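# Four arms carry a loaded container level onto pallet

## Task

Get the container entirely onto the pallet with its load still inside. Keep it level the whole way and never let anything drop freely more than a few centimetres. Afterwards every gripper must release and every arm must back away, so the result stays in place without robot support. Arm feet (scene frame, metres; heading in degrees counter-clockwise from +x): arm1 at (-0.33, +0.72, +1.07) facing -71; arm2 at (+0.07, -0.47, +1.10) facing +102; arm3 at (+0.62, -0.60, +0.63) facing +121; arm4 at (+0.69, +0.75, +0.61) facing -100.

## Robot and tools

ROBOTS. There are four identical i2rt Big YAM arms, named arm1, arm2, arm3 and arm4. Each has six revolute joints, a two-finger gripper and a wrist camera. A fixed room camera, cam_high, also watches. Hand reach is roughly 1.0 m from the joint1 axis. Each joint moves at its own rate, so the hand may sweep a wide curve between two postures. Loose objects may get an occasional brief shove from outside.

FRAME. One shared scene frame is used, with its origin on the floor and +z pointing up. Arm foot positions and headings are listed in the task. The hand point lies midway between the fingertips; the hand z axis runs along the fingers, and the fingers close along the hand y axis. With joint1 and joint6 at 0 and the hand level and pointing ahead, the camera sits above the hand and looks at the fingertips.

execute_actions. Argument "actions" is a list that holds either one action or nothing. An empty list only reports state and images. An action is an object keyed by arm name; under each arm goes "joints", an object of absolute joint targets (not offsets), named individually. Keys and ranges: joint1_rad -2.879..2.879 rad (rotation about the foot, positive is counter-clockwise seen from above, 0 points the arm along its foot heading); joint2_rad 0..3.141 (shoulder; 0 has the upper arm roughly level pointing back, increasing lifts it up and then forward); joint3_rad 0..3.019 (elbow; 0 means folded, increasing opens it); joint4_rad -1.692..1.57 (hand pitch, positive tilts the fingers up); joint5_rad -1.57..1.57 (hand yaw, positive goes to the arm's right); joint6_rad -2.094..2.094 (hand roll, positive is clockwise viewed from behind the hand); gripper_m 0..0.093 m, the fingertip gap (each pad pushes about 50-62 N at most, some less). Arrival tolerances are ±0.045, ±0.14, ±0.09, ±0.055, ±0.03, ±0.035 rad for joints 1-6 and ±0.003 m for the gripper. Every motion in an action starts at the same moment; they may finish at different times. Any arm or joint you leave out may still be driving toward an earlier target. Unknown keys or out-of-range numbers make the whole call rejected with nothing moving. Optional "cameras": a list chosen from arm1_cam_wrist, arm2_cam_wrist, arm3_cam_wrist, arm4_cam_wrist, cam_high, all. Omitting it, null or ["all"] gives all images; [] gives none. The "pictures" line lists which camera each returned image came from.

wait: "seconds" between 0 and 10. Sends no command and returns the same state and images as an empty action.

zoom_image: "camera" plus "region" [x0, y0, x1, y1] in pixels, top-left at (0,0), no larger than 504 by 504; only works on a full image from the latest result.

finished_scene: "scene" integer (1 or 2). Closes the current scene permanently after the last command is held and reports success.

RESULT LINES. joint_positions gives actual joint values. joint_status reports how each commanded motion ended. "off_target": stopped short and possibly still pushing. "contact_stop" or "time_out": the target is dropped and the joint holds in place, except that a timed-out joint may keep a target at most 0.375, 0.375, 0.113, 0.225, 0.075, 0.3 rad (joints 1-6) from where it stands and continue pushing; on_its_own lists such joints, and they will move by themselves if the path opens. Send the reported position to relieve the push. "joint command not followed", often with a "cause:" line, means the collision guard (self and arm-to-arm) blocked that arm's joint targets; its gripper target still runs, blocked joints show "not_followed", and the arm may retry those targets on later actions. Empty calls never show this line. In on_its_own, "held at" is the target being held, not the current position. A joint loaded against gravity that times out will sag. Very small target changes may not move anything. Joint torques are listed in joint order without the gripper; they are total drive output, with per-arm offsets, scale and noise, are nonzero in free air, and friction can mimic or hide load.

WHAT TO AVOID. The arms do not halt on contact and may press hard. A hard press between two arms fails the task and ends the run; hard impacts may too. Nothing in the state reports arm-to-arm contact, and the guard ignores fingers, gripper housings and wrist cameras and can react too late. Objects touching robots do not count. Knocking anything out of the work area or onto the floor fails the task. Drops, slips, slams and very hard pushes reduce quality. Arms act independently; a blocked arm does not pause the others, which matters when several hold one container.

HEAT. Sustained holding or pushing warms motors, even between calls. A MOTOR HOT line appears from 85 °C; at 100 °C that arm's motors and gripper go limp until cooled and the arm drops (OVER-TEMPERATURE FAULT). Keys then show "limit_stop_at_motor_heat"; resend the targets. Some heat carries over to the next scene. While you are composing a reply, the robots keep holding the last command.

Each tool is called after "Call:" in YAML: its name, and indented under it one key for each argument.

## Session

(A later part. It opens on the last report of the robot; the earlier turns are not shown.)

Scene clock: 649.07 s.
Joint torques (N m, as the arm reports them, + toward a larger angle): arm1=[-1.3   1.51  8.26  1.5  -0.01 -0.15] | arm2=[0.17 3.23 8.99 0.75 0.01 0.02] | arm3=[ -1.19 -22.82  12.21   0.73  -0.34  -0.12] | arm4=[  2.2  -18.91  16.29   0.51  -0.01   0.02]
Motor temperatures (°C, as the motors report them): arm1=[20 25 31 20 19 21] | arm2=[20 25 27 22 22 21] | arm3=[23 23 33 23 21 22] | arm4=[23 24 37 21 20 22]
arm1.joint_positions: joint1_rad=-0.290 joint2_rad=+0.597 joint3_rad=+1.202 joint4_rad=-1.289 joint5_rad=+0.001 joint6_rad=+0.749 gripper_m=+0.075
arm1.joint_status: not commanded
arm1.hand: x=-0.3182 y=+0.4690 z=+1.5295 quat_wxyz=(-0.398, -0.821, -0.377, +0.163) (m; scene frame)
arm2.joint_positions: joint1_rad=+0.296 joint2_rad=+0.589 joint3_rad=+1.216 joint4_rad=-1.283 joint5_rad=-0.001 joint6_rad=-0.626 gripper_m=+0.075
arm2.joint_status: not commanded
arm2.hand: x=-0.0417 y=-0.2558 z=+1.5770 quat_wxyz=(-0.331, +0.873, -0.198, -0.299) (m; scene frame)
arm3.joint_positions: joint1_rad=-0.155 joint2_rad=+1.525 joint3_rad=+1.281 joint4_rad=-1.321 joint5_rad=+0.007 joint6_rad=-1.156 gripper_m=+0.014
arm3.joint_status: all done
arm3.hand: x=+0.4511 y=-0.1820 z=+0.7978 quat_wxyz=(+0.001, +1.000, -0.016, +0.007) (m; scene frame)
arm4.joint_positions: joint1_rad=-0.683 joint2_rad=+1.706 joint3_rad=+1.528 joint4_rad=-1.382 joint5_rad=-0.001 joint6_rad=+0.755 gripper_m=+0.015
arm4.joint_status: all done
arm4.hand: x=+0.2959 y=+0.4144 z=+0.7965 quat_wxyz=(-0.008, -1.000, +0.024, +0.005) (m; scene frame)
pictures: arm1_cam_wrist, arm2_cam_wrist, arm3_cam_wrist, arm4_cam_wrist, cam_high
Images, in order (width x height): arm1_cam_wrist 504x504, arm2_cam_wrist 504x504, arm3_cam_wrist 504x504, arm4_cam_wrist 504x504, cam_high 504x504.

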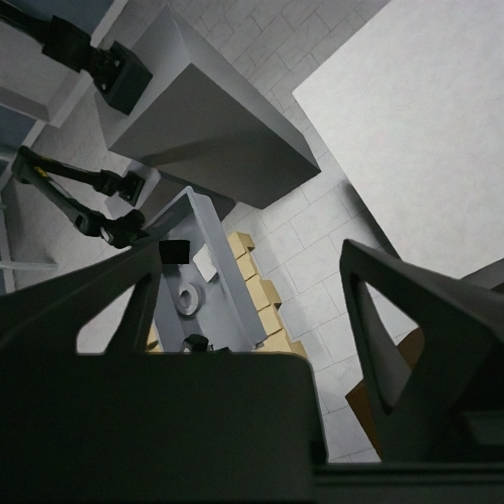

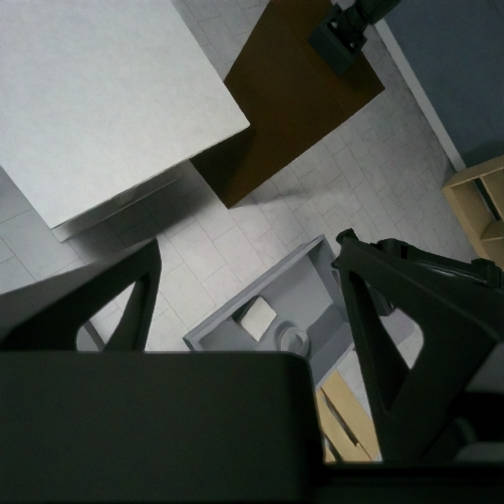

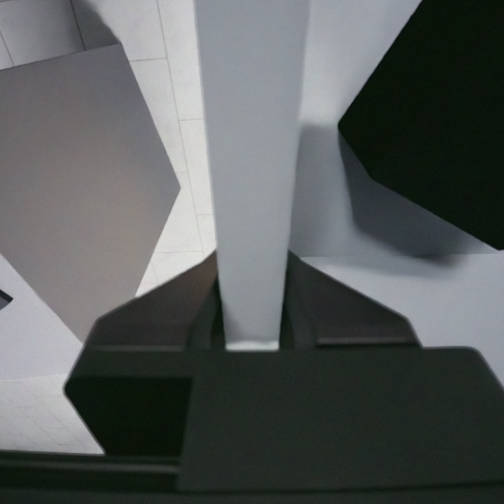

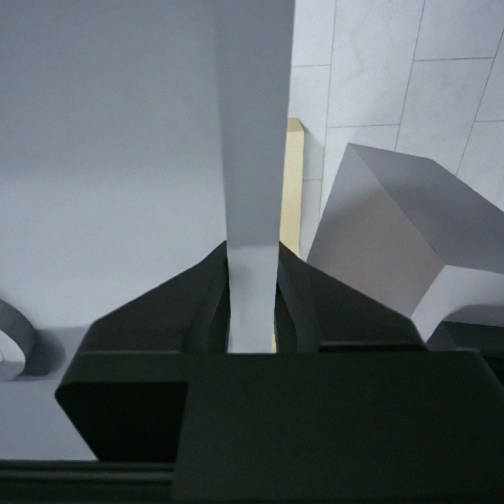

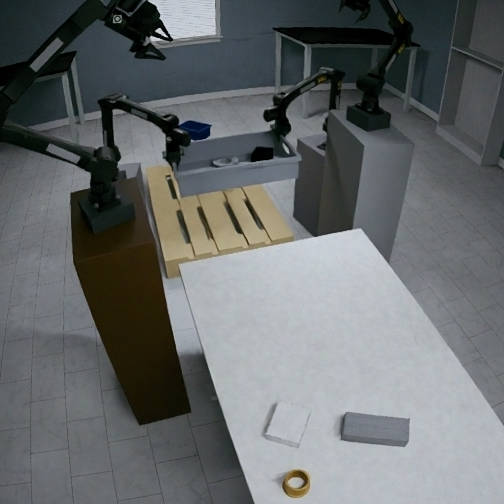

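Call:
execute_actions:
  actions:
    - {"arm3":{"joints":{"joint1_rad":-0.265,"joint2_rad":1.447,"joint3_rad":1.232,"joint4_rad":-1.205,"joint6_rad":-1.266}},"arm4":{"joints":{"joint1_rad":-0.608,"joint2_rad":1.57,"joint3_rad":1.39,"joint4_rad":-1.262,"joint6_rad":0.82}}}
  cameras: []

Call:
execute_actions:
  actions:
    - {"arm3":{"joints":{"joint1_rad":-0.379,"joint2_rad":1.453,"joint3_rad":1.124,"joint4_rad":-1.098,"joint6_rad":-1.381}},"arm4":{"joints":{"joint1_rad":-0.531,"joint2_rad":1.511,"joint3_rad":1.208,"joint4_rad":-1.147,"joint6_rad":0.895}}}
  cameras: ["arm3_cam_wrist","arm4_cam_wrist","cam_high"]

Scene clock: 662.73 s.
Joint torques (N m, as the arm reports them, + toward a larger angle): arm1=[-1.3   1.38  8.23  1.52 -0.03 -0.15] | arm2=[0.19 3.14 8.98 0.74 0.01 0.02] | arm3=[ -1.39 -21.56  11.59   0.63  -0.32  -0.07] | arm4=[  1.77 -17.35  15.76   0.48  -0.11   0.04]
Motor temperatures (°C, as the motors report them): arm1=[20 24 31 20 19 21] | arm2=[20 25 27 22 22 21] | arm3=[23 23 33 23 21 22] | arm4=[23 24 37 21 20 22]
arm1.joint_positions: joint1_rad=-0.290 joint2_rad=+0.597 joint3_rad=+1.202 joint4_rad=-1.289 joint5_rad=+0.001 joint6_rad=+0.749 gripper_m=+0.075
arm1.joint_status: not commanded
arm1.hand: x=-0.3182 y=+0.4690 z=+1.5295 quat_wxyz=(-0.398, -0.821, -0.377, +0.163) (m; scene frame)
arm2.joint_positions: joint1_rad=+0.296 joint2_rad=+0.589 joint3_rad=+1.216 joint4_rad=-1.283 joint5_rad=-0.001 joint6_rad=-0.626 gripper_m=+0.075
arm2.joint_status: not commanded
arm2.hand: x=-0.0417 y=-0.2558 z=+1.5770 quat_wxyz=(-0.331, +0.873, -0.198, -0.299) (m; scene frame)
arm3.joint_positions: joint1_rad=-0.270 joint2_rad=+1.523 joint3_rad=+1.169 joint4_rad=-1.210 joint5_rad=+0.006 joint6_rad=-1.274 gripper_m=+0.014
arm3.joint_status: all done
arm3.hand: x=+0.5032 y=-0.1788 z=+0.7583 quat_wxyz=(+0.001, +1.000, -0.014, +0.007) (m; scene frame)
arm4.joint_positions: joint1_rad=-0.616 joint2_rad=+1.640 joint3_rad=+1.338 joint4_rad=-1.263 joint5_rad=+0.001 joint6_rad=+0.817 gripper_m=+0.015
arm4.joint_status: all done
arm4.hand: x=+0.3452 y=+0.4144 z=+0.7578 quat_wxyz=(-0.006, -1.000, +0.022, +0.004) (m; scene frame)
pictures: none
No camera images: the call's "cameras" was empty. Leave "cameras" out to get every camera's image.

Scene clock: 663.73 s.
Joint torques (N m, as the arm reports them, + toward a larger angle): arm1=[-1.36  1.49  8.25  1.5  -0.02 -0.15] | arm2=[0.08 3.21 8.99 0.73 0.01 0.02] | arm3=[ -0.91 -20.88  10.41   0.44  -0.22  -0.12] | arm4=[  0.96 -16.17  14.56   0.35   0.11  -0.14]
Motor temperatures (°C, as the motors report them): arm1=[20 24 31 20 19 21] | arm2=[20 25 27 22 22 21] | arm3=[23 23 33 23 21 22] | arm4=[23 24 37 21 20 22]
arm1.joint_positions: joint1_rad=-0.290 joint2_rad=+0.597 joint3_rad=+1.202 joint4_rad=-1.289 joint5_rad=+0.001 joint6_rad=+0.749 gripper_m=+0.075
arm1.joint_status: not commanded
arm1.hand: x=-0.3182 y=+0.4690 z=+1.5295 quat_wxyz=(-0.398, -0.821, -0.377, +0.163) (m; scene frame)
arm2.joint_positions: joint1_rad=+0.296 joint2_rad=+0.589 joint3_rad=+1.216 joint4_rad=-1.283 joint5_rad=-0.001 joint6_rad=-0.626 gripper_m=+0.075
arm2.joint_status: not commanded
arm2.hand: x=-0.0417 y=-0.2558 z=+1.5770 quat_wxyz=(-0.331, +0.873, -0.198, -0.299) (m; scene frame)
arm3.joint_positions: joint1_rad=-0.386 joint2_rad=+1.523 joint3_rad=+1.071 joint4_rad=-1.100 joint5_rad=+0.003 joint6_rad=-1.384 gripper_m=+0.014
arm3.joint_status: all done
arm3.hand: x=+0.5539 y=-0.1803 z=+0.7247 quat_wxyz=(-0.005, +1.000, -0.018, +0.005) (m; scene frame)
arm4.joint_positions: joint1_rad=-0.527 joint2_rad=+1.577 joint3_rad=+1.164 joint4_rad=-1.144 joint5_rad=-0.003 joint6_rad=+0.910 gripper_m=+0.015
arm4.joint_status: all done
arm4.hand: x=+0.4007 y=+0.4120 z=+0.7230 quat_wxyz=(-0.011, -1.000, +0.024, +0.005) (m; scene frame)
pictures: arm3_cam_wrist, arm4_cam_wrist, cam_high
Images, in order (width x height): arm3_cam_wrist 504x504, arm4_cam_wrist 504x504, cam_high 504x504.

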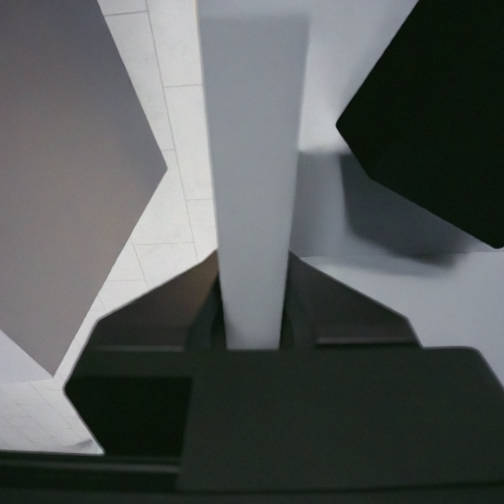

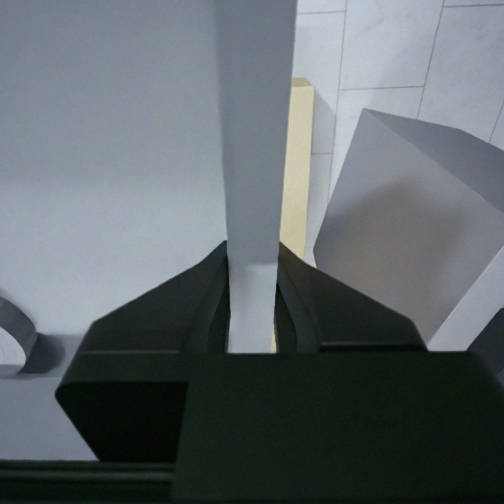

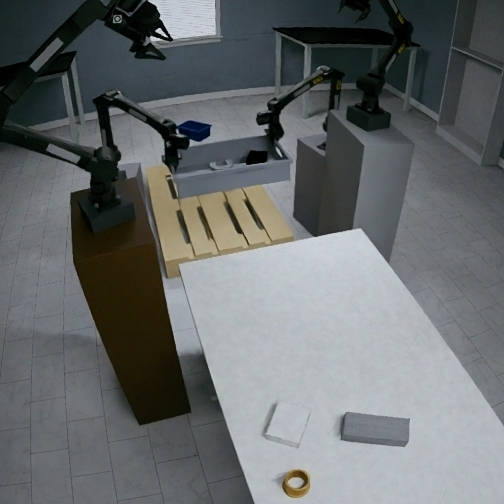

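Call:
execute_actions:
  actions:
    - {"arm3":{"joints":{"joint1_rad":-0.496,"joint2_rad":1.515,"joint3_rad":1.043,"joint4_rad":-0.974,"joint6_rad":-1.498}},"arm4":{"joints":{"joint1_rad":-0.45,"joint2_rad":1.495,"joint3_rad":1.047,"joint4_rad":-1.016,"joint6_rad":0.978}}}
  cameras: []

Call:
execute_actions:
  actions:
    - {"arm3":{"joints":{"joint1_rad":-0.617,"joint2_rad":1.597,"joint3_rad":0.993,"joint4_rad":-0.849,"joint6_rad":-1.62}},"arm4":{"joints":{"joint1_rad":-0.345,"joint2_rad":1.507,"joint3_rad":0.911,"joint4_rad":-0.875,"joint6_rad":1.083}}}
  cameras: ["arm3_cam_wrist","arm4_cam_wrist","cam_high"]

Scene clock: 687.67 s.
Joint torques (N m, as the arm reports them, + toward a larger angle): arm1=[-1.29  1.6   8.23  1.47 -0.02 -0.16] | arm2=[0.15 3.23 8.99 0.74 0.   0.02] | arm3=[ -1.36 -20.53   9.2    0.    -0.19  -0.13] | arm4=[  0.85 -14.12  13.43   0.26   0.12  -0.21]
Motor temperatures (°C, as the motors report them): arm1=[20 24 31 20 19 21] | arm2=[20 25 27 22 22 21] | arm3=[23 23 32 23 21 22] | arm4=[23 24 36 21 20 22]
arm1.joint_positions: joint1_rad=-0.290 joint2_rad=+0.597 joint3_rad=+1.202 joint4_rad=-1.289 joint5_rad=+0.001 joint6_rad=+0.749 gripper_m=+0.075
arm1.joint_status: not commanded
arm1.hand: x=-0.3182 y=+0.4690 z=+1.5295 quat_wxyz=(-0.398, -0.821, -0.377, +0.163) (m; scene frame)
arm2.joint_positions: joint1_rad=+0.296 joint2_rad=+0.589 joint3_rad=+1.216 joint4_rad=-1.283 joint5_rad=-0.001 joint6_rad=-0.626 gripper_m=+0.075
arm2.joint_status: not commanded
arm2.hand: x=-0.0417 y=-0.2558 z=+1.5770 quat_wxyz=(-0.331, +0.873, -0.198, -0.299) (m; scene frame)
arm3.joint_positions: joint1_rad=-0.501 joint2_rad=+1.578 joint3_rad=+1.001 joint4_rad=-0.967 joint5_rad=+0.002 joint6_rad=-1.498 gripper_m=+0.014
arm3.joint_status: all done
arm3.hand: x=+0.6020 y=-0.1770 z=+0.6804 quat_wxyz=(-0.009, +1.000, -0.018, +0.005) (m; scene frame)
arm4.joint_positions: joint1_rad=-0.441 joint2_rad=+1.553 joint3_rad=+1.009 joint4_rad=-1.011 joint5_rad=-0.003 joint6_rad=+0.997 gripper_m=+0.015
arm4.joint_status: all done
arm4.hand: x=+0.4495 y=+0.4137 z=+0.6796 quat_wxyz=(-0.012, -1.000, +0.024, +0.004) (m; scene frame)
pictures: none
No camera images: the call's "cameras" was empty. Leave "cameras" out to get every camera's image.

Scene clock: 688.63 s.
Joint torques (N m, as the arm reports them, + toward a larger angle): arm1=[-1.23  1.54  8.25  1.51 -0.01 -0.15] | arm2=[0.11 3.16 9.   0.74 0.   0.02] | arm3=[ -1.31 -20.99   7.91  -0.13  -0.01  -0.13] | arm4=[  0.5  -12.75  12.06   0.49  -0.04  -0.21]
Motor temperatures (°C, as the motors report them): arm1=[20 24 31 20 19 21] | arm2=[20 25 27 22 22 21] | arm3=[23 23 32 23 21 22] | arm4=[23 24 36 21 20 22]
arm1.joint_positions: joint1_rad=-0.290 joint2_rad=+0.597 joint3_rad=+1.202 joint4_rad=-1.289 joint5_rad=+0.001 joint6_rad=+0.749 gripper_m=+0.075
arm1.joint_status: not commanded
arm1.hand: x=-0.3182 y=+0.4690 z=+1.5295 quat_wxyz=(-0.398, -0.821, -0.377, +0.163) (m; scene frame)
arm2.joint_positions: joint1_rad=+0.296 joint2_rad=+0.589 joint3_rad=+1.216 joint4_rad=-1.283 joint5_rad=-0.001 joint6_rad=-0.626 gripper_m=+0.075
arm2.joint_status: not commanded
arm2.hand: x=-0.0417 y=-0.2558 z=+1.5770 quat_wxyz=(-0.331, +0.873, -0.198, -0.299) (m; scene frame)
arm3.joint_positions: joint1_rad=-0.620 joint2_rad=+1.660 joint3_rad=+0.960 joint4_rad=-0.837 joint5_rad=-0.001 joint6_rad=-1.619 gripper_m=+0.014
arm3.joint_status: all done
arm3.hand: x=+0.6523 y=-0.1744 z=+0.6359 quat_wxyz=(-0.012, +1.000, -0.017, +0.005) (m; scene frame)
arm4.joint_positions: joint1_rad=-0.335 joint2_rad=+1.553 joint3_rad=+0.877 joint4_rad=-0.874 joint5_rad=+0.000 joint6_rad=+1.102 gripper_m=+0.015
arm4.joint_status: all done
arm4.hand: x=+0.4993 y=+0.4140 z=+0.6381 quat_wxyz=(-0.013, -1.000, +0.023, +0.007) (m; scene frame)
pictures: arm3_cam_wrist, arm4_cam_wrist, cam_high
Images, in order (width x height): arm3_cam_wrist 504x504, arm4_cam_wrist 504x504, cam_high 504x504.

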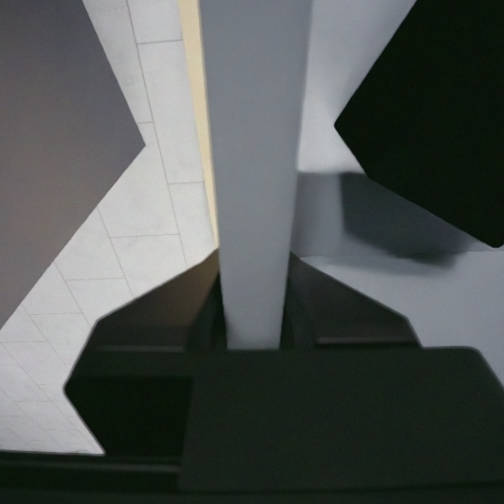

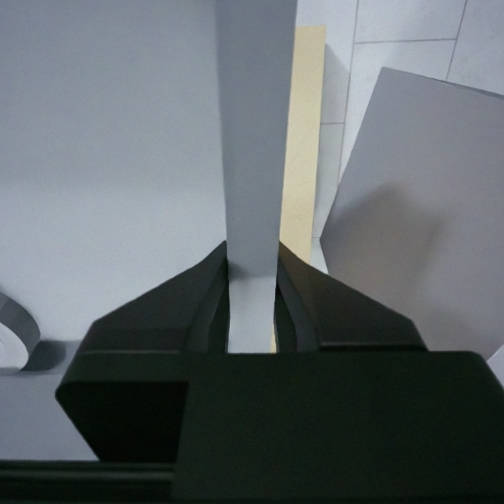

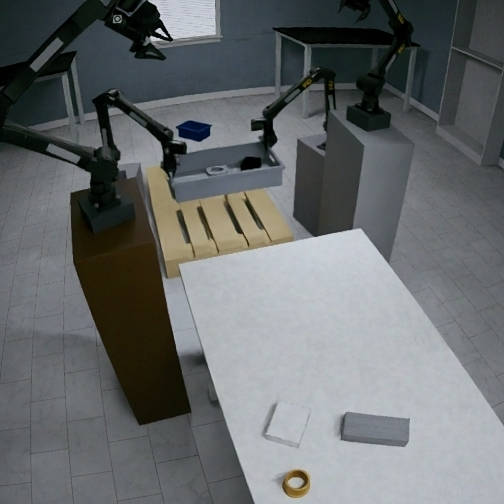

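Call:
execute_actions:
  actions:
    - {"arm3":{"joints":{"joint1_rad":-0.737,"joint2_rad":1.711,"joint3_rad":0.958,"joint4_rad":-0.732,"joint6_rad":-1.742}},"arm4":{"joints":{"joint1_rad":-0.233,"joint2_rad":1.577,"joint3_rad":0.787,"joint4_rad":-0.715,"joint6_rad":1.195}}}
  cameras: []

Call:
execute_actions:
  actions:
    - {"arm3":{"joints":{"joint1_rad":-0.851,"joint2_rad":1.846,"joint3_rad":0.988,"joint4_rad":-0.62,"joint6_rad":-1.856}},"arm4":{"joints":{"joint1_rad":-0.099,"joint2_rad":1.68,"joint3_rad":0.708,"joint4_rad":-0.543,"joint6_rad":1.329}}}
  cameras: ["arm3_cam_wrist","arm4_cam_wrist","cam_high"]

Scene clock: 703.13 s.
Joint torques (N m, as the arm reports them, + toward a larger angle): arm1=[-1.37  1.55  8.26  1.48 -0.03 -0.14] | arm2=[0.17 3.18 8.98 0.73 0.01 0.02] | arm3=[ -1.73 -21.35   6.3   -0.77   0.16  -0.21] | arm4=[  0.23 -13.06   8.62   0.11   0.12  -0.29]
Motor temperatures (°C, as the motors report them): arm1=[20 24 31 20 19 21] | arm2=[20 25 27 22 22 21] | arm3=[23 23 31 23 21 22] | arm4=[23 23 35 21 20 22]
arm1.joint_positions: joint1_rad=-0.290 joint2_rad=+0.597 joint3_rad=+1.202 joint4_rad=-1.289 joint5_rad=+0.001 joint6_rad=+0.749 gripper_m=+0.075
arm1.joint_status: not commanded
arm1.hand: x=-0.3182 y=+0.4690 z=+1.5295 quat_wxyz=(-0.398, -0.821, -0.377, +0.163) (m; scene frame)
arm2.joint_positions: joint1_rad=+0.296 joint2_rad=+0.589 joint3_rad=+1.216 joint4_rad=-1.283 joint5_rad=-0.001 joint6_rad=-0.626 gripper_m=+0.075
arm2.joint_status: not commanded
arm2.hand: x=-0.0417 y=-0.2558 z=+1.5770 quat_wxyz=(-0.331, +0.873, -0.198, -0.299) (m; scene frame)
arm3.joint_positions: joint1_rad=-0.733 joint2_rad=+1.772 joint3_rad=+0.937 joint4_rad=-0.707 joint5_rad=-0.005 joint6_rad=-1.732 gripper_m=+0.014
arm3.joint_status: all done
arm3.hand: x=+0.7003 y=-0.1774 z=+0.5856 quat_wxyz=(-0.010, +1.000, -0.017, +0.005) (m; scene frame)
arm4.joint_positions: joint1_rad=-0.217 joint2_rad=+1.619 joint3_rad=+0.774 joint4_rad=-0.703 joint5_rad=-0.002 joint6_rad=+1.219 gripper_m=+0.015
arm4.joint_status: all done
arm4.hand: x=+0.5477 y=+0.4108 z=+0.5865 quat_wxyz=(-0.015, -1.000, +0.023, +0.005) (m; scene frame)
pictures: none
No camera images: the call's "cameras" was empty. Leave "cameras" out to get every camera's image.

Scene clock: 704.10 s.
Joint torques (N m, as the arm reports them, + toward a larger angle): arm1=[-1.25  1.51  8.26  1.52 -0.02 -0.14] | arm2=[0.15 3.16 8.98 0.73 0.   0.02] | arm3=[ -2.08 -22.7    6.49  -0.61   0.29  -0.22] | arm4=[  0.47 -12.43   5.87   0.12  -0.04  -0.2 ]
Motor temperatures (°C, as the motors report them): arm1=[20 24 31 20 19 21] | arm2=[20 25 27 22 22 21] | arm3=[23 23 31 23 21 22] | arm4=[23 23 35 21 20 22]
arm1.joint_positions: joint1_rad=-0.290 joint2_rad=+0.597 joint3_rad=+1.202 joint4_rad=-1.289 joint5_rad=+0.001 joint6_rad=+0.749 gripper_m=+0.075
arm1.joint_status: not commanded
arm1.hand: x=-0.3182 y=+0.4690 z=+1.5295 quat_wxyz=(-0.398, -0.821, -0.377, +0.163) (m; scene frame)
arm2.joint_positions: joint1_rad=+0.296 joint2_rad=+0.589 joint3_rad=+1.216 joint4_rad=-1.283 joint5_rad=-0.001 joint6_rad=-0.626 gripper_m=+0.075
arm2.joint_status: not commanded
arm2.hand: x=-0.0417 y=-0.2558 z=+1.5770 quat_wxyz=(-0.331, +0.873, -0.198, -0.299) (m; scene frame)
arm3.joint_positions: joint1_rad=-0.845 joint2_rad=+1.906 joint3_rad=+0.957 joint4_rad=-0.597 joint5_rad=-0.008 joint6_rad=-1.846 gripper_m=+0.014
arm3.joint_status: all done
arm3.hand: x=+0.7498 y=-0.1791 z=+0.5364 quat_wxyz=(-0.008, +1.000, -0.016, +0.004) (m; scene frame)
arm4.joint_positions: joint1_rad=-0.087 joint2_rad=+1.721 joint3_rad=+0.707 joint4_rad=-0.533 joint5_rad=+0.001 joint6_rad=+1.347 gripper_m=+0.015
arm4.joint_status: all done
arm4.hand: x=+0.5953 y=+0.4080 z=+0.5372 quat_wxyz=(-0.016, -1.000, +0.022, +0.005) (m; scene frame)
pictures: arm3_cam_wrist, arm4_cam_wrist, cam_high
Images, in order (width x height): arm3_cam_wrist 504x504, arm4_cam_wrist 504x504, cam_high 504x504.

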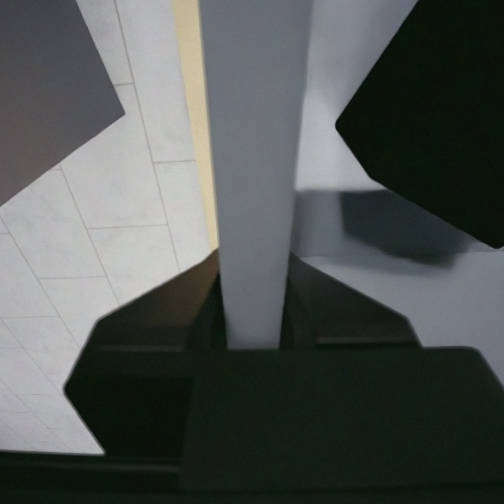

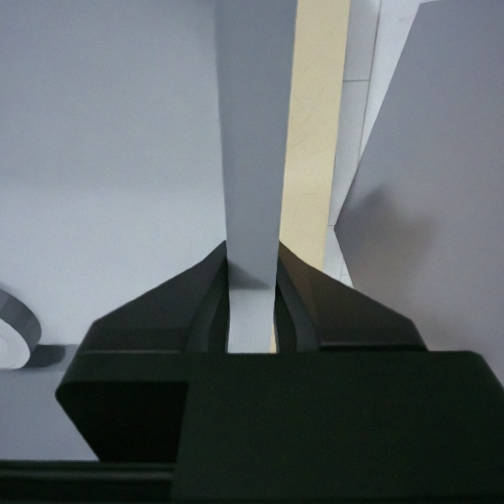

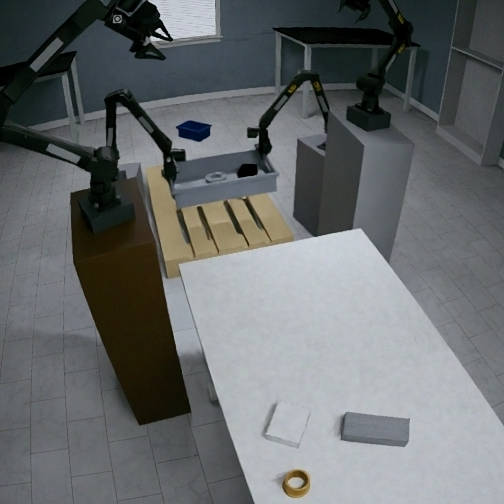

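Call:
execute_actions:
  actions:
    - {"arm3":{"joints":{"joint2_rad":1.974,"joint3_rad":0.988,"joint4_rad":-0.503}},"arm4":{"joints":{"joint2_rad":1.834,"joint3_rad":0.71,"joint4_rad":-0.397}}}
  cameras: []

Call:
execute_actions:
  actions:
    - {"arm3":{"joints":{"joint2_rad":2.102,"joint3_rad":1.007,"joint4_rad":-0.395}},"arm4":{"joints":{"joint2_rad":1.993,"joint3_rad":0.728,"joint4_rad":-0.256}}}
  cameras: ["arm3_cam_wrist","arm4_cam_wrist","cam_high"]

Scene clock: 724.77 s.
Joint torques (N m, as the arm reports them, + toward a larger angle): arm1=[-1.41  1.56  8.25  1.5  -0.02 -0.14] | arm2=[0.12 3.19 8.96 0.73 0.   0.02] | arm3=[ -1.99 -23.02   5.29  -0.47   0.38  -0.16] | arm4=[  0.74 -13.01   5.31  -0.07  -0.11  -0.21]
Motor temperatures (°C, as the motors report them): arm1=[20 24 31 20 19 21] | arm2=[20 24 27 22 22 21] | arm3=[23 23 30 23 21 22] | arm4=[23 23 32 21 20 22]
arm1.joint_positions: joint1_rad=-0.290 joint2_rad=+0.597 joint3_rad=+1.202 joint4_rad=-1.289 joint5_rad=+0.001 joint6_rad=+0.749 gripper_m=+0.075
arm1.joint_status: not commanded
arm1.hand: x=-0.3182 y=+0.4690 z=+1.5295 quat_wxyz=(-0.398, -0.821, -0.377, +0.163) (m; scene frame)
arm2.joint_positions: joint1_rad=+0.296 joint2_rad=+0.589 joint3_rad=+1.216 joint4_rad=-1.283 joint5_rad=-0.001 joint6_rad=-0.626 gripper_m=+0.075
arm2.joint_status: not commanded
arm2.hand: x=-0.0417 y=-0.2558 z=+1.5770 quat_wxyz=(-0.331, +0.873, -0.198, -0.299) (m; scene frame)
arm3.joint_positions: joint1_rad=-0.845 joint2_rad=+2.032 joint3_rad=+0.963 joint4_rad=-0.485 joint5_rad=-0.011 joint6_rad=-1.848 gripper_m=+0.014
arm3.joint_status: all done
arm3.hand: x=+0.7501 y=-0.1788 z=+0.4859 quat_wxyz=(-0.005, +1.000, -0.015, +0.002) (m; scene frame)
arm4.joint_positions: joint1_rad=-0.088 joint2_rad=+1.871 joint3_rad=+0.703 joint4_rad=-0.382 joint5_rad=+0.003 joint6_rad=+1.347 gripper_m=+0.015
arm4.joint_status: all done
arm4.hand: x=+0.5946 y=+0.4078 z=+0.4875 quat_wxyz=(-0.014, -1.000, +0.023, +0.006) (m; scene frame)
pictures: none
No camera images: the call's "cameras" was empty. Leave "cameras" out to get every camera's image.

Scene clock: 725.67 s.
Joint torques (N m, as the arm reports them, + toward a larger angle): arm1=[-1.26  1.55  8.25  1.5  -0.01 -0.14] | arm2=[0.16 3.16 8.99 0.74 0.   0.02] | arm3=[ -1.92 -23.4    4.18  -0.16   0.33  -0.18] | arm4=[  0.73 -13.73   3.74   0.14  -0.14  -0.19]
Motor temperatures (°C, as the motors report them): arm1=[20 24 31 20 19 21] | arm2=[20 24 27 22 22 21] | arm3=[23 23 30 23 21 22] | arm4=[23 23 32 21 20 22]
arm1.joint_positions: joint1_rad=-0.290 joint2_rad=+0.597 joint3_rad=+1.202 joint4_rad=-1.289 joint5_rad=+0.001 joint6_rad=+0.749 gripper_m=+0.075
arm1.joint_status: not commanded
arm1.hand: x=-0.3182 y=+0.4690 z=+1.5295 quat_wxyz=(-0.398, -0.821, -0.377, +0.163) (m; scene frame)
arm2.joint_positions: joint1_rad=+0.296 joint2_rad=+0.589 joint3_rad=+1.216 joint4_rad=-1.283 joint5_rad=-0.001 joint6_rad=-0.626 gripper_m=+0.075
arm2.joint_status: not commanded
arm2.hand: x=-0.0417 y=-0.2558 z=+1.5770 quat_wxyz=(-0.331, +0.873, -0.198, -0.299) (m; scene frame)
arm3.joint_positions: joint1_rad=-0.845 joint2_rad=+2.161 joint3_rad=+0.986 joint4_rad=-0.382 joint5_rad=-0.010 joint6_rad=-1.850 gripper_m=+0.014
arm3.joint_status: all done
arm3.hand: x=+0.7509 y=-0.1790 z=+0.4362 quat_wxyz=(-0.003, +1.000, -0.014, +0.002) (m; scene frame)
arm4.joint_positions: joint1_rad=-0.088 joint2_rad=+2.031 joint3_rad=+0.723 joint4_rad=-0.247 joint5_rad=+0.003 joint6_rad=+1.347 gripper_m=+0.015
arm4.joint_status: all done
arm4.hand: x=+0.5941 y=+0.4069 z=+0.4376 quat_wxyz=(-0.012, -1.000, +0.023, +0.005) (m; scene frame)
pictures: arm3_cam_wrist, arm4_cam_wrist, cam_high
Images, in order (width x height): arm3_cam_wrist 504x504, arm4_cam_wrist 504x504, cam_high 504x504.

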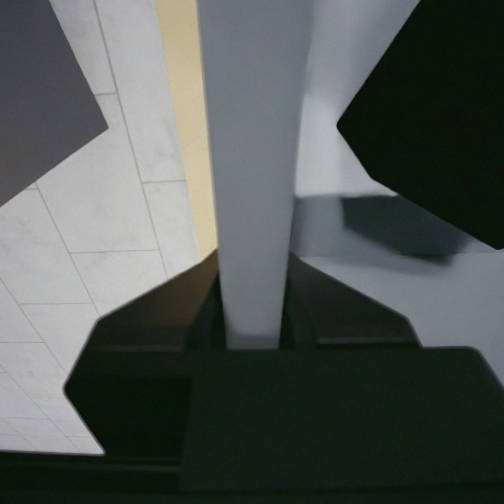

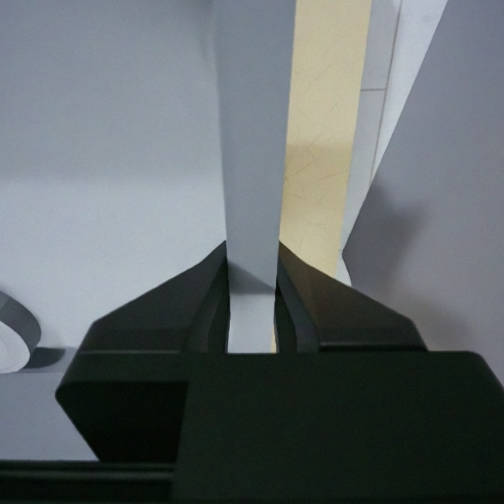

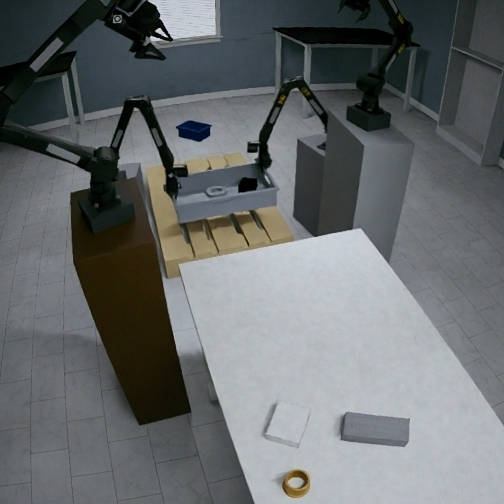

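Call:
execute_actions:
  actions:
    - {"arm3":{"joints":{"joint2_rad":2.237,"joint3_rad":1.038,"joint4_rad":-0.3}},"arm4":{"joints":{"joint2_rad":2.157,"joint3_rad":0.76,"joint4_rad":-0.13}}}
  cameras: []

Call:
execute_actions:
  actions:
    - {"arm3":{"joints":{"joint2_rad":2.371,"joint3_rad":1.092,"joint4_rad":-0.222}},"arm4":{"joints":{"joint2_rad":2.316,"joint3_rad":0.815,"joint4_rad":-0.029}}}
  cameras: []

Call:
execute_actions:
  actions:
    - {"arm3":{"joints":{"joint2_rad":2.505,"joint3_rad":1.162,"joint4_rad":-0.16}},"arm4":{"joints":{"joint2_rad":2.468,"joint3_rad":0.888,"joint4_rad":0.048}}}
  cameras: ["arm3_cam_wrist","arm4_cam_wrist","cam_high"]

Scene clock: 731.90 s.
Joint torques (N m, as the arm reports them, + toward a larger angle): arm1=[-1.34  1.51  8.25  1.48 -0.02 -0.15] | arm2=[0.12 3.15 8.96 0.72 0.   0.02] | arm3=[ -2.2  -23.98   2.86  -0.19   0.3   -0.16] | arm4=[  0.06 -14.64   1.43   0.18  -0.18  -0.17]
Motor temperatures (°C, as the motors report them): arm1=[20 24 31 20 19 21] | arm2=[20 24 27 22 22 21] | arm3=[23 23 29 23 21 22] | arm4=[23 23 31 21 20 22]
arm1.joint_positions: joint1_rad=-0.290 joint2_rad=+0.597 joint3_rad=+1.202 joint4_rad=-1.289 joint5_rad=+0.001 joint6_rad=+0.749 gripper_m=+0.075
arm1.joint_status: not commanded
arm1.hand: x=-0.3182 y=+0.4690 z=+1.5295 quat_wxyz=(-0.398, -0.821, -0.377, +0.163) (m; scene frame)
arm2.joint_positions: joint1_rad=+0.296 joint2_rad=+0.589 joint3_rad=+1.216 joint4_rad=-1.283 joint5_rad=-0.001 joint6_rad=-0.626 gripper_m=+0.075
arm2.joint_status: not commanded
arm2.hand: x=-0.0417 y=-0.2558 z=+1.5770 quat_wxyz=(-0.331, +0.873, -0.198, -0.299) (m; scene frame)
arm3.joint_positions: joint1_rad=-0.845 joint2_rad=+2.296 joint3_rad=+1.025 joint4_rad=-0.288 joint5_rad=-0.009 joint6_rad=-1.851 gripper_m=+0.014
arm3.joint_status: all done
arm3.hand: x=+0.7514 y=-0.1798 z=+0.3851 quat_wxyz=(-0.002, +1.000, -0.014, +0.002) (m; scene frame)
arm4.joint_positions: joint1_rad=-0.089 joint2_rad=+2.195 joint3_rad=+0.763 joint4_rad=-0.124 joint5_rad=+0.004 joint6_rad=+1.346 gripper_m=+0.015
arm4.joint_status: all done
arm4.hand: x=+0.5934 y=+0.4056 z=+0.3864 quat_wxyz=(-0.011, -1.000, +0.023, +0.005) (m; scene frame)
pictures: none
No camera images: the call's "cameras" was empty. Leave "cameras" out to get every camera's image.

Scene clock: 732.83 s.
Joint torques (N m, as the arm reports them, + toward a larger angle): arm1=[-1.35  1.45  8.24  1.49 -0.02 -0.14] | arm2=[0.11 3.15 8.99 0.74 0.01 0.02] | arm3=[ -2.21 -24.64   1.99  -0.03   0.29  -0.14] | arm4=[  0.59 -15.32  -0.04   0.31  -0.23  -0.16]
Motor temperatures (°C, as the motors report them): arm1=[20 24 31 20 19 21] | arm2=[20 24 27 22 22 21] | arm3=[23 23 29 23 21 22] | arm4=[23 23 31 21 20 22]
arm1.joint_positions: joint1_rad=-0.290 joint2_rad=+0.597 joint3_rad=+1.202 joint4_rad=-1.289 joint5_rad=+0.001 joint6_rad=+0.749 gripper_m=+0.075
arm1.joint_status: not commanded
arm1.hand: x=-0.3182 y=+0.4690 z=+1.5295 quat_wxyz=(-0.398, -0.821, -0.377, +0.163) (m; scene frame)
arm2.joint_positions: joint1_rad=+0.296 joint2_rad=+0.589 joint3_rad=+1.216 joint4_rad=-1.283 joint5_rad=-0.001 joint6_rad=-0.626 gripper_m=+0.075
arm2.joint_status: not commanded
arm2.hand: x=-0.0417 y=-0.2558 z=+1.5770 quat_wxyz=(-0.331, +0.873, -0.198, -0.299) (m; scene frame)
arm3.joint_positions: joint1_rad=-0.845 joint2_rad=+2.432 joint3_rad=+1.084 joint4_rad=-0.212 joint5_rad=-0.008 joint6_rad=-1.854 gripper_m=+0.014
arm3.joint_status: all done
arm3.hand: x=+0.7522 y=-0.1798 z=+0.3342 quat_wxyz=(-0.001, +1.000, -0.012, +0.002) (m; scene frame)
arm4.joint_positions: joint1_rad=-0.090 joint2_rad=+2.355 joint3_rad=+0.822 joint4_rad=-0.025 joint5_rad=+0.005 joint6_rad=+1.343 gripper_m=+0.015
arm4.joint_status: all done
arm4.hand: x=+0.5925 y=+0.4050 z=+0.3357 quat_wxyz=(-0.010, -1.000, +0.022, +0.006) (m; scene frame)
pictures: none
No camera images: the call's "cameras" was empty. Leave "cameras" out to get every camera's image.

Scene clock: 733.77 s.
Joint torques (N m, as the arm reports them, + toward a larger angle): arm1=[-1.29  1.54  8.2   1.48 -0.01 -0.15] | arm2=[0.21 3.18 8.98 0.73 0.   0.02] | arm3=[ -2.   -25.12   1.11  -0.06   0.31  -0.13] | arm4=[  0.6  -15.8   -1.07   0.36  -0.25  -0.13]
Motor temperatures (°C, as the motors report them): arm1=[20 24 31 20 19 21] | arm2=[20 24 27 22 22 21] | arm3=[23 23 29 23 21 22] | arm4=[23 23 31 21 20 22]
arm1.joint_positions: joint1_rad=-0.290 joint2_rad=+0.597 joint3_rad=+1.202 joint4_rad=-1.289 joint5_rad=+0.001 joint6_rad=+0.749 gripper_m=+0.075
arm1.joint_status: not commanded
arm1.hand: x=-0.3182 y=+0.4690 z=+1.5295 quat_wxyz=(-0.398, -0.821, -0.377, +0.163) (m; scene frame)
arm2.joint_positions: joint1_rad=+0.296 joint2_rad=+0.589 joint3_rad=+1.216 joint4_rad=-1.283 joint5_rad=-0.001 joint6_rad=-0.626 gripper_m=+0.075
arm2.joint_status: not commanded
arm2.hand: x=-0.0417 y=-0.2558 z=+1.5770 quat_wxyz=(-0.331, +0.873, -0.198, -0.299) (m; scene frame)
arm3.joint_positions: joint1_rad=-0.845 joint2_rad=+2.568 joint3_rad=+1.159 joint4_rad=-0.151 joint5_rad=-0.008 joint6_rad=-1.856 gripper_m=+0.014
arm3.joint_status: all done
arm3.hand: x=+0.7532 y=-0.1793 z=+0.2833 quat_wxyz=(-0.002, +1.000, -0.011, +0.002) (m; scene frame)
arm4.joint_positions: joint1_rad=-0.091 joint2_rad=+2.507 joint3_rad=+0.898 joint4_rad=+0.051 joint5_rad=+0.005 joint6_rad=+1.340 gripper_m=+0.015
arm4.joint_status: all done
arm4.hand: x=+0.5918 y=+0.4043 z=+0.2852 quat_wxyz=(-0.010, -1.000, +0.021, +0.006) (m; scene frame)
pictures: arm3_cam_wrist, arm4_cam_wrist, cam_high
Images, in order (width x height): arm3_cam_wrist 504x504, arm4_cam_wrist 504x504, cam_high 504x504.

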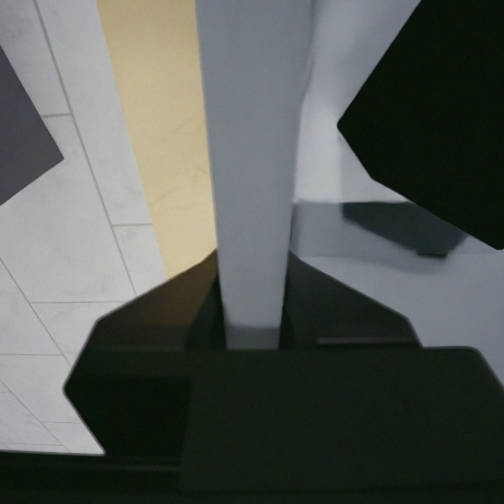

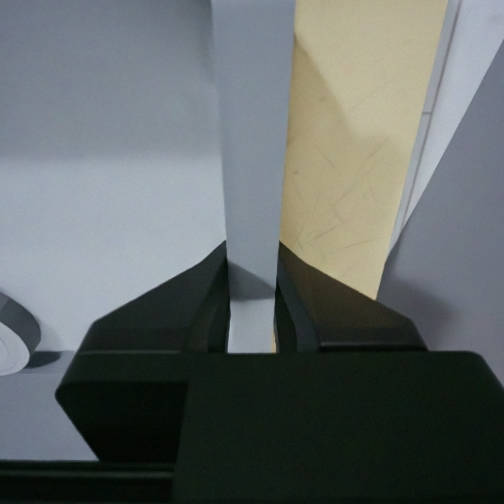

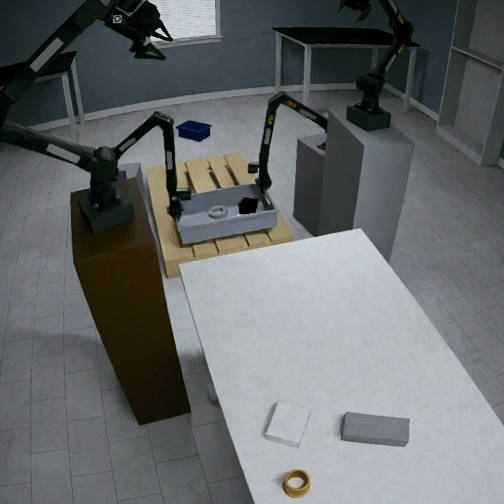

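Call:
execute_actions:
  actions:
    - {"arm3":{"joints":{"joint2_rad":2.607,"joint3_rad":1.225,"joint4_rad":-0.124}},"arm4":{"joints":{"joint2_rad":2.585,"joint3_rad":0.955,"joint4_rad":0.095}}}
  cameras: []

Call:
execute_actions:
  actions:
    - {"arm3":{"joints":{"joint2_rad":2.658,"joint3_rad":1.26,"joint4_rad":-0.108}},"arm4":{"joints":{"joint2_rad":2.64,"joint3_rad":0.992,"joint4_rad":0.114}}}
  cameras: ["arm3_cam_wrist","arm4_cam_wrist","cam_high"]

Scene clock: 741.03 s.
Joint torques (N m, as the arm reports them, + toward a larger angle): arm1=[-1.33  1.47  8.26  1.49 -0.02 -0.14] | arm2=[0.15 3.17 8.99 0.74 0.01 0.02] | arm3=[ -2.28 -24.28   1.08  -0.17  -0.47  -0.13] | arm4=[  0.83 -14.41  -0.57   0.87   0.2   -0.11]
Motor temperatures (°C, as the motors report them): arm1=[20 23 31 20 19 21] | arm2=[20 24 27 22 22 21] | arm3=[23 24 28 23 21 22] | arm4=[23 23 31 21 20 22]
arm1.joint_positions: joint1_rad=-0.290 joint2_rad=+0.597 joint3_rad=+1.202 joint4_rad=-1.289 joint5_rad=+0.001 joint6_rad=+0.749 gripper_m=+0.075
arm1.joint_status: not commanded
arm1.hand: x=-0.3182 y=+0.4690 z=+1.5295 quat_wxyz=(-0.398, -0.821, -0.377, +0.163) (m; scene frame)
arm2.joint_positions: joint1_rad=+0.296 joint2_rad=+0.589 joint3_rad=+1.216 joint4_rad=-1.283 joint5_rad=-0.001 joint6_rad=-0.626 gripper_m=+0.075
arm2.joint_status: not commanded
arm2.hand: x=-0.0417 y=-0.2558 z=+1.5770 quat_wxyz=(-0.331, +0.873, -0.198, -0.299) (m; scene frame)
arm3.joint_positions: joint1_rad=-0.845 joint2_rad=+2.659 joint3_rad=+1.220 joint4_rad=-0.112 joint5_rad=+0.009 joint6_rad=-1.857 gripper_m=+0.014
arm3.joint_status: all done
arm3.hand: x=+0.7571 y=-0.1781 z=+0.2485 quat_wxyz=(-0.003, +1.000, -0.011, +0.012) (m; scene frame)
arm4.joint_positions: joint1_rad=-0.093 joint2_rad=+2.601 joint3_rad=+0.956 joint4_rad=+0.083 joint5_rad=-0.005 joint6_rad=+1.337 gripper_m=+0.015
arm4.joint_status: all done
arm4.hand: x=+0.5929 y=+0.4042 z=+0.2528 quat_wxyz=(-0.009, -1.000, +0.020, +0.001) (m; scene frame)
pictures: none
No camera images: the call's "cameras" was empty. Leave "cameras" out to get every camera's image.

Scene clock: 741.67 s.
Joint torques (N m, as the arm reports them, + toward a larger angle): arm1=[-1.39  1.51  8.26  1.5  -0.02 -0.15] | arm2=[0.14 3.22 8.99 0.72 0.01 0.02] | arm3=[ -1.87 -23.13   1.89  -0.05  -0.64  -0.1 ] | arm4=[  0.92 -12.45   1.36   1.5    0.09  -0.08]
Motor temperatures (°C, as the motors report them): arm1=[20 23 31 20 19 21] | arm2=[20 24 27 22 22 21] | arm3=[23 24 28 23 21 22] | arm4=[23 23 31 21 20 22]
arm1.joint_positions: joint1_rad=-0.290 joint2_rad=+0.597 joint3_rad=+1.202 joint4_rad=-1.289 joint5_rad=+0.001 joint6_rad=+0.749 gripper_m=+0.075
arm1.joint_status: not commanded
arm1.hand: x=-0.3182 y=+0.4690 z=+1.5295 quat_wxyz=(-0.398, -0.821, -0.377, +0.163) (m; scene frame)
arm2.joint_positions: joint1_rad=+0.296 joint2_rad=+0.589 joint3_rad=+1.216 joint4_rad=-1.283 joint5_rad=-0.001 joint6_rad=-0.626 gripper_m=+0.075
arm2.joint_status: not commanded
arm2.hand: x=-0.0417 y=-0.2558 z=+1.5770 quat_wxyz=(-0.331, +0.873, -0.198, -0.299) (m; scene frame)
arm3.joint_positions: joint1_rad=-0.845 joint2_rad=+2.691 joint3_rad=+1.242 joint4_rad=-0.100 joint5_rad=+0.013 joint6_rad=-1.857 gripper_m=+0.014
arm3.joint_status: all done
arm3.hand: x=+0.7579 y=-0.1785 z=+0.2364 quat_wxyz=(-0.003, +1.000, -0.011, +0.014) (m; scene frame)
arm4.joint_positions: joint1_rad=-0.094 joint2_rad=+2.623 joint3_rad=+0.974 joint4_rad=+0.084 joint5_rad=-0.002 joint6_rad=+1.334 gripper_m=+0.015
arm4.joint_status: all done
arm4.hand: x=+0.5916 y=+0.4031 z=+0.2452 quat_wxyz=(-0.008, -1.000, +0.019, +0.001) (m; scene frame)
pictures: arm3_cam_wrist, arm4_cam_wrist, cam_high
Images, in order (width x height): arm3_cam_wrist 504x504, arm4_cam_wrist 504x504, cam_high 504x504.

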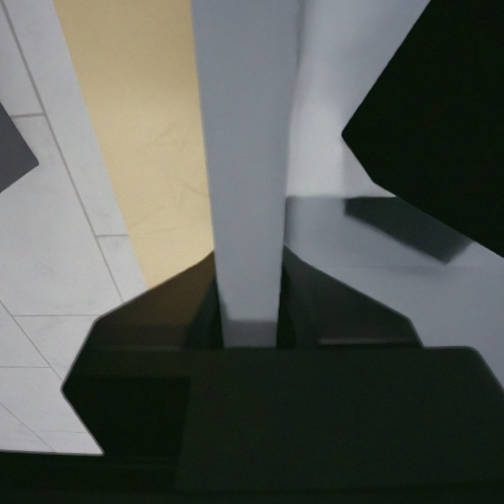

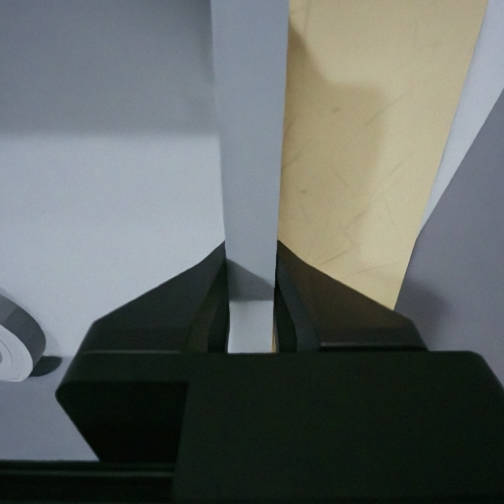

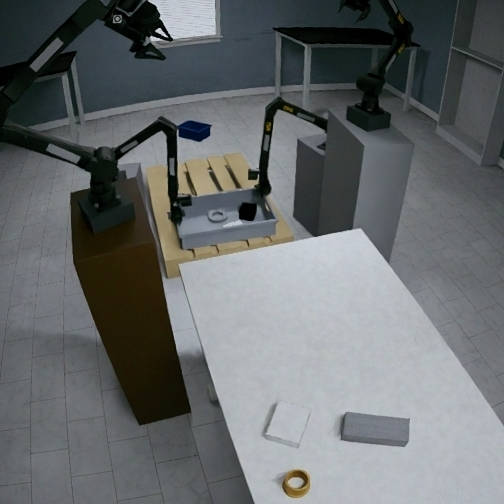

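Call:
execute_actions:
  actions:
    - {"arm3":{"joints":{"joint2_rad":2.70,"joint3_rad":1.262,"joint4_rad":-0.1}},"arm4":{"joints":{"joint2_rad":2.625,"joint3_rad":0.976,"joint4_rad":0.09}}}
  cameras: ["arm3_cam_wrist","arm4_cam_wrist","cam_high"]

Scene clock: 746.00 s.
Joint torques (N m, as the arm reports them, + toward a larger angle): arm1=[-1.4   1.52  8.26  1.48 -0.02 -0.15] | arm2=[0.12 3.24 8.99 0.73 0.   0.02] | arm3=[ -1.72 -19.59   2.06   0.38  -0.62  -0.15] | arm4=[  0.94 -13.37  -0.26   0.64   0.1   -0.08]
Motor temperatures (°C, as the motors report them): arm1=[20 23 31 20 19 21] | arm2=[20 24 27 22 22 21] | arm3=[23 24 28 23 21 22] | arm4=[23 23 31 21 20 22]
arm1.joint_positions: joint1_rad=-0.290 joint2_rad=+0.597 joint3_rad=+1.202 joint4_rad=-1.289 joint5_rad=+0.001 joint6_rad=+0.749 gripper_m=+0.075
arm1.joint_status: not commanded
arm1.hand: x=-0.3182 y=+0.4690 z=+1.5295 quat_wxyz=(-0.398, -0.821, -0.377, +0.163) (m; scene frame)
arm2.joint_positions: joint1_rad=+0.296 joint2_rad=+0.589 joint3_rad=+1.216 joint4_rad=-1.283 joint5_rad=-0.001 joint6_rad=-0.626 gripper_m=+0.075
arm2.joint_status: not commanded
arm2.hand: x=-0.0417 y=-0.2558 z=+1.5770 quat_wxyz=(-0.331, +0.873, -0.198, -0.299) (m; scene frame)
arm3.joint_positions: joint1_rad=-0.845 joint2_rad=+2.692 joint3_rad=+1.242 joint4_rad=-0.099 joint5_rad=+0.013 joint6_rad=-1.857 gripper_m=+0.014
arm3.joint_status: all done
arm3.hand: x=+0.7578 y=-0.1788 z=+0.2359 quat_wxyz=(-0.003, +1.000, -0.011, +0.014) (m; scene frame)
arm4.joint_positions: joint1_rad=-0.094 joint2_rad=+2.622 joint3_rad=+0.974 joint4_rad=+0.084 joint5_rad=-0.002 joint6_rad=+1.334 gripper_m=+0.015
arm4.joint_status: all done
arm4.hand: x=+0.5917 y=+0.4032 z=+0.2453 quat_wxyz=(-0.008, -1.000, +0.019, +0.001) (m; scene frame)
pictures: arm3_cam_wrist, arm4_cam_wrist, cam_high
Images, in order (width x height): arm3_cam_wrist 504x504, arm4_cam_wrist 504x504, cam_high 504x504.

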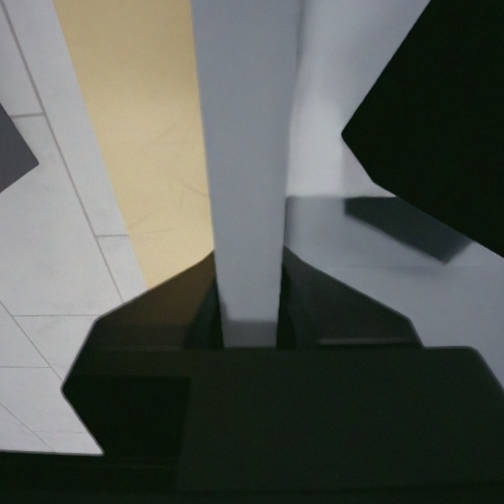

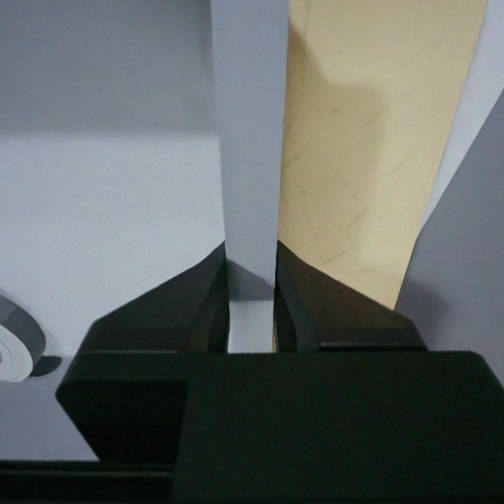

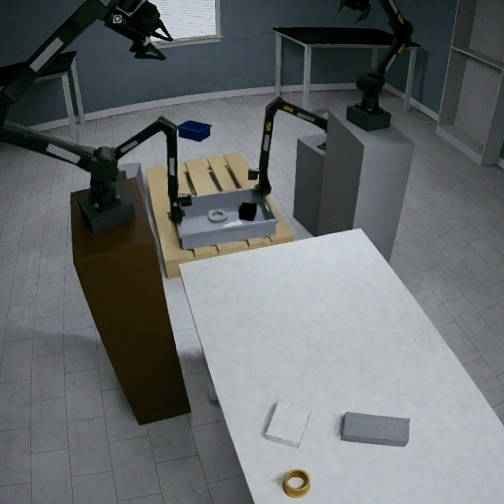

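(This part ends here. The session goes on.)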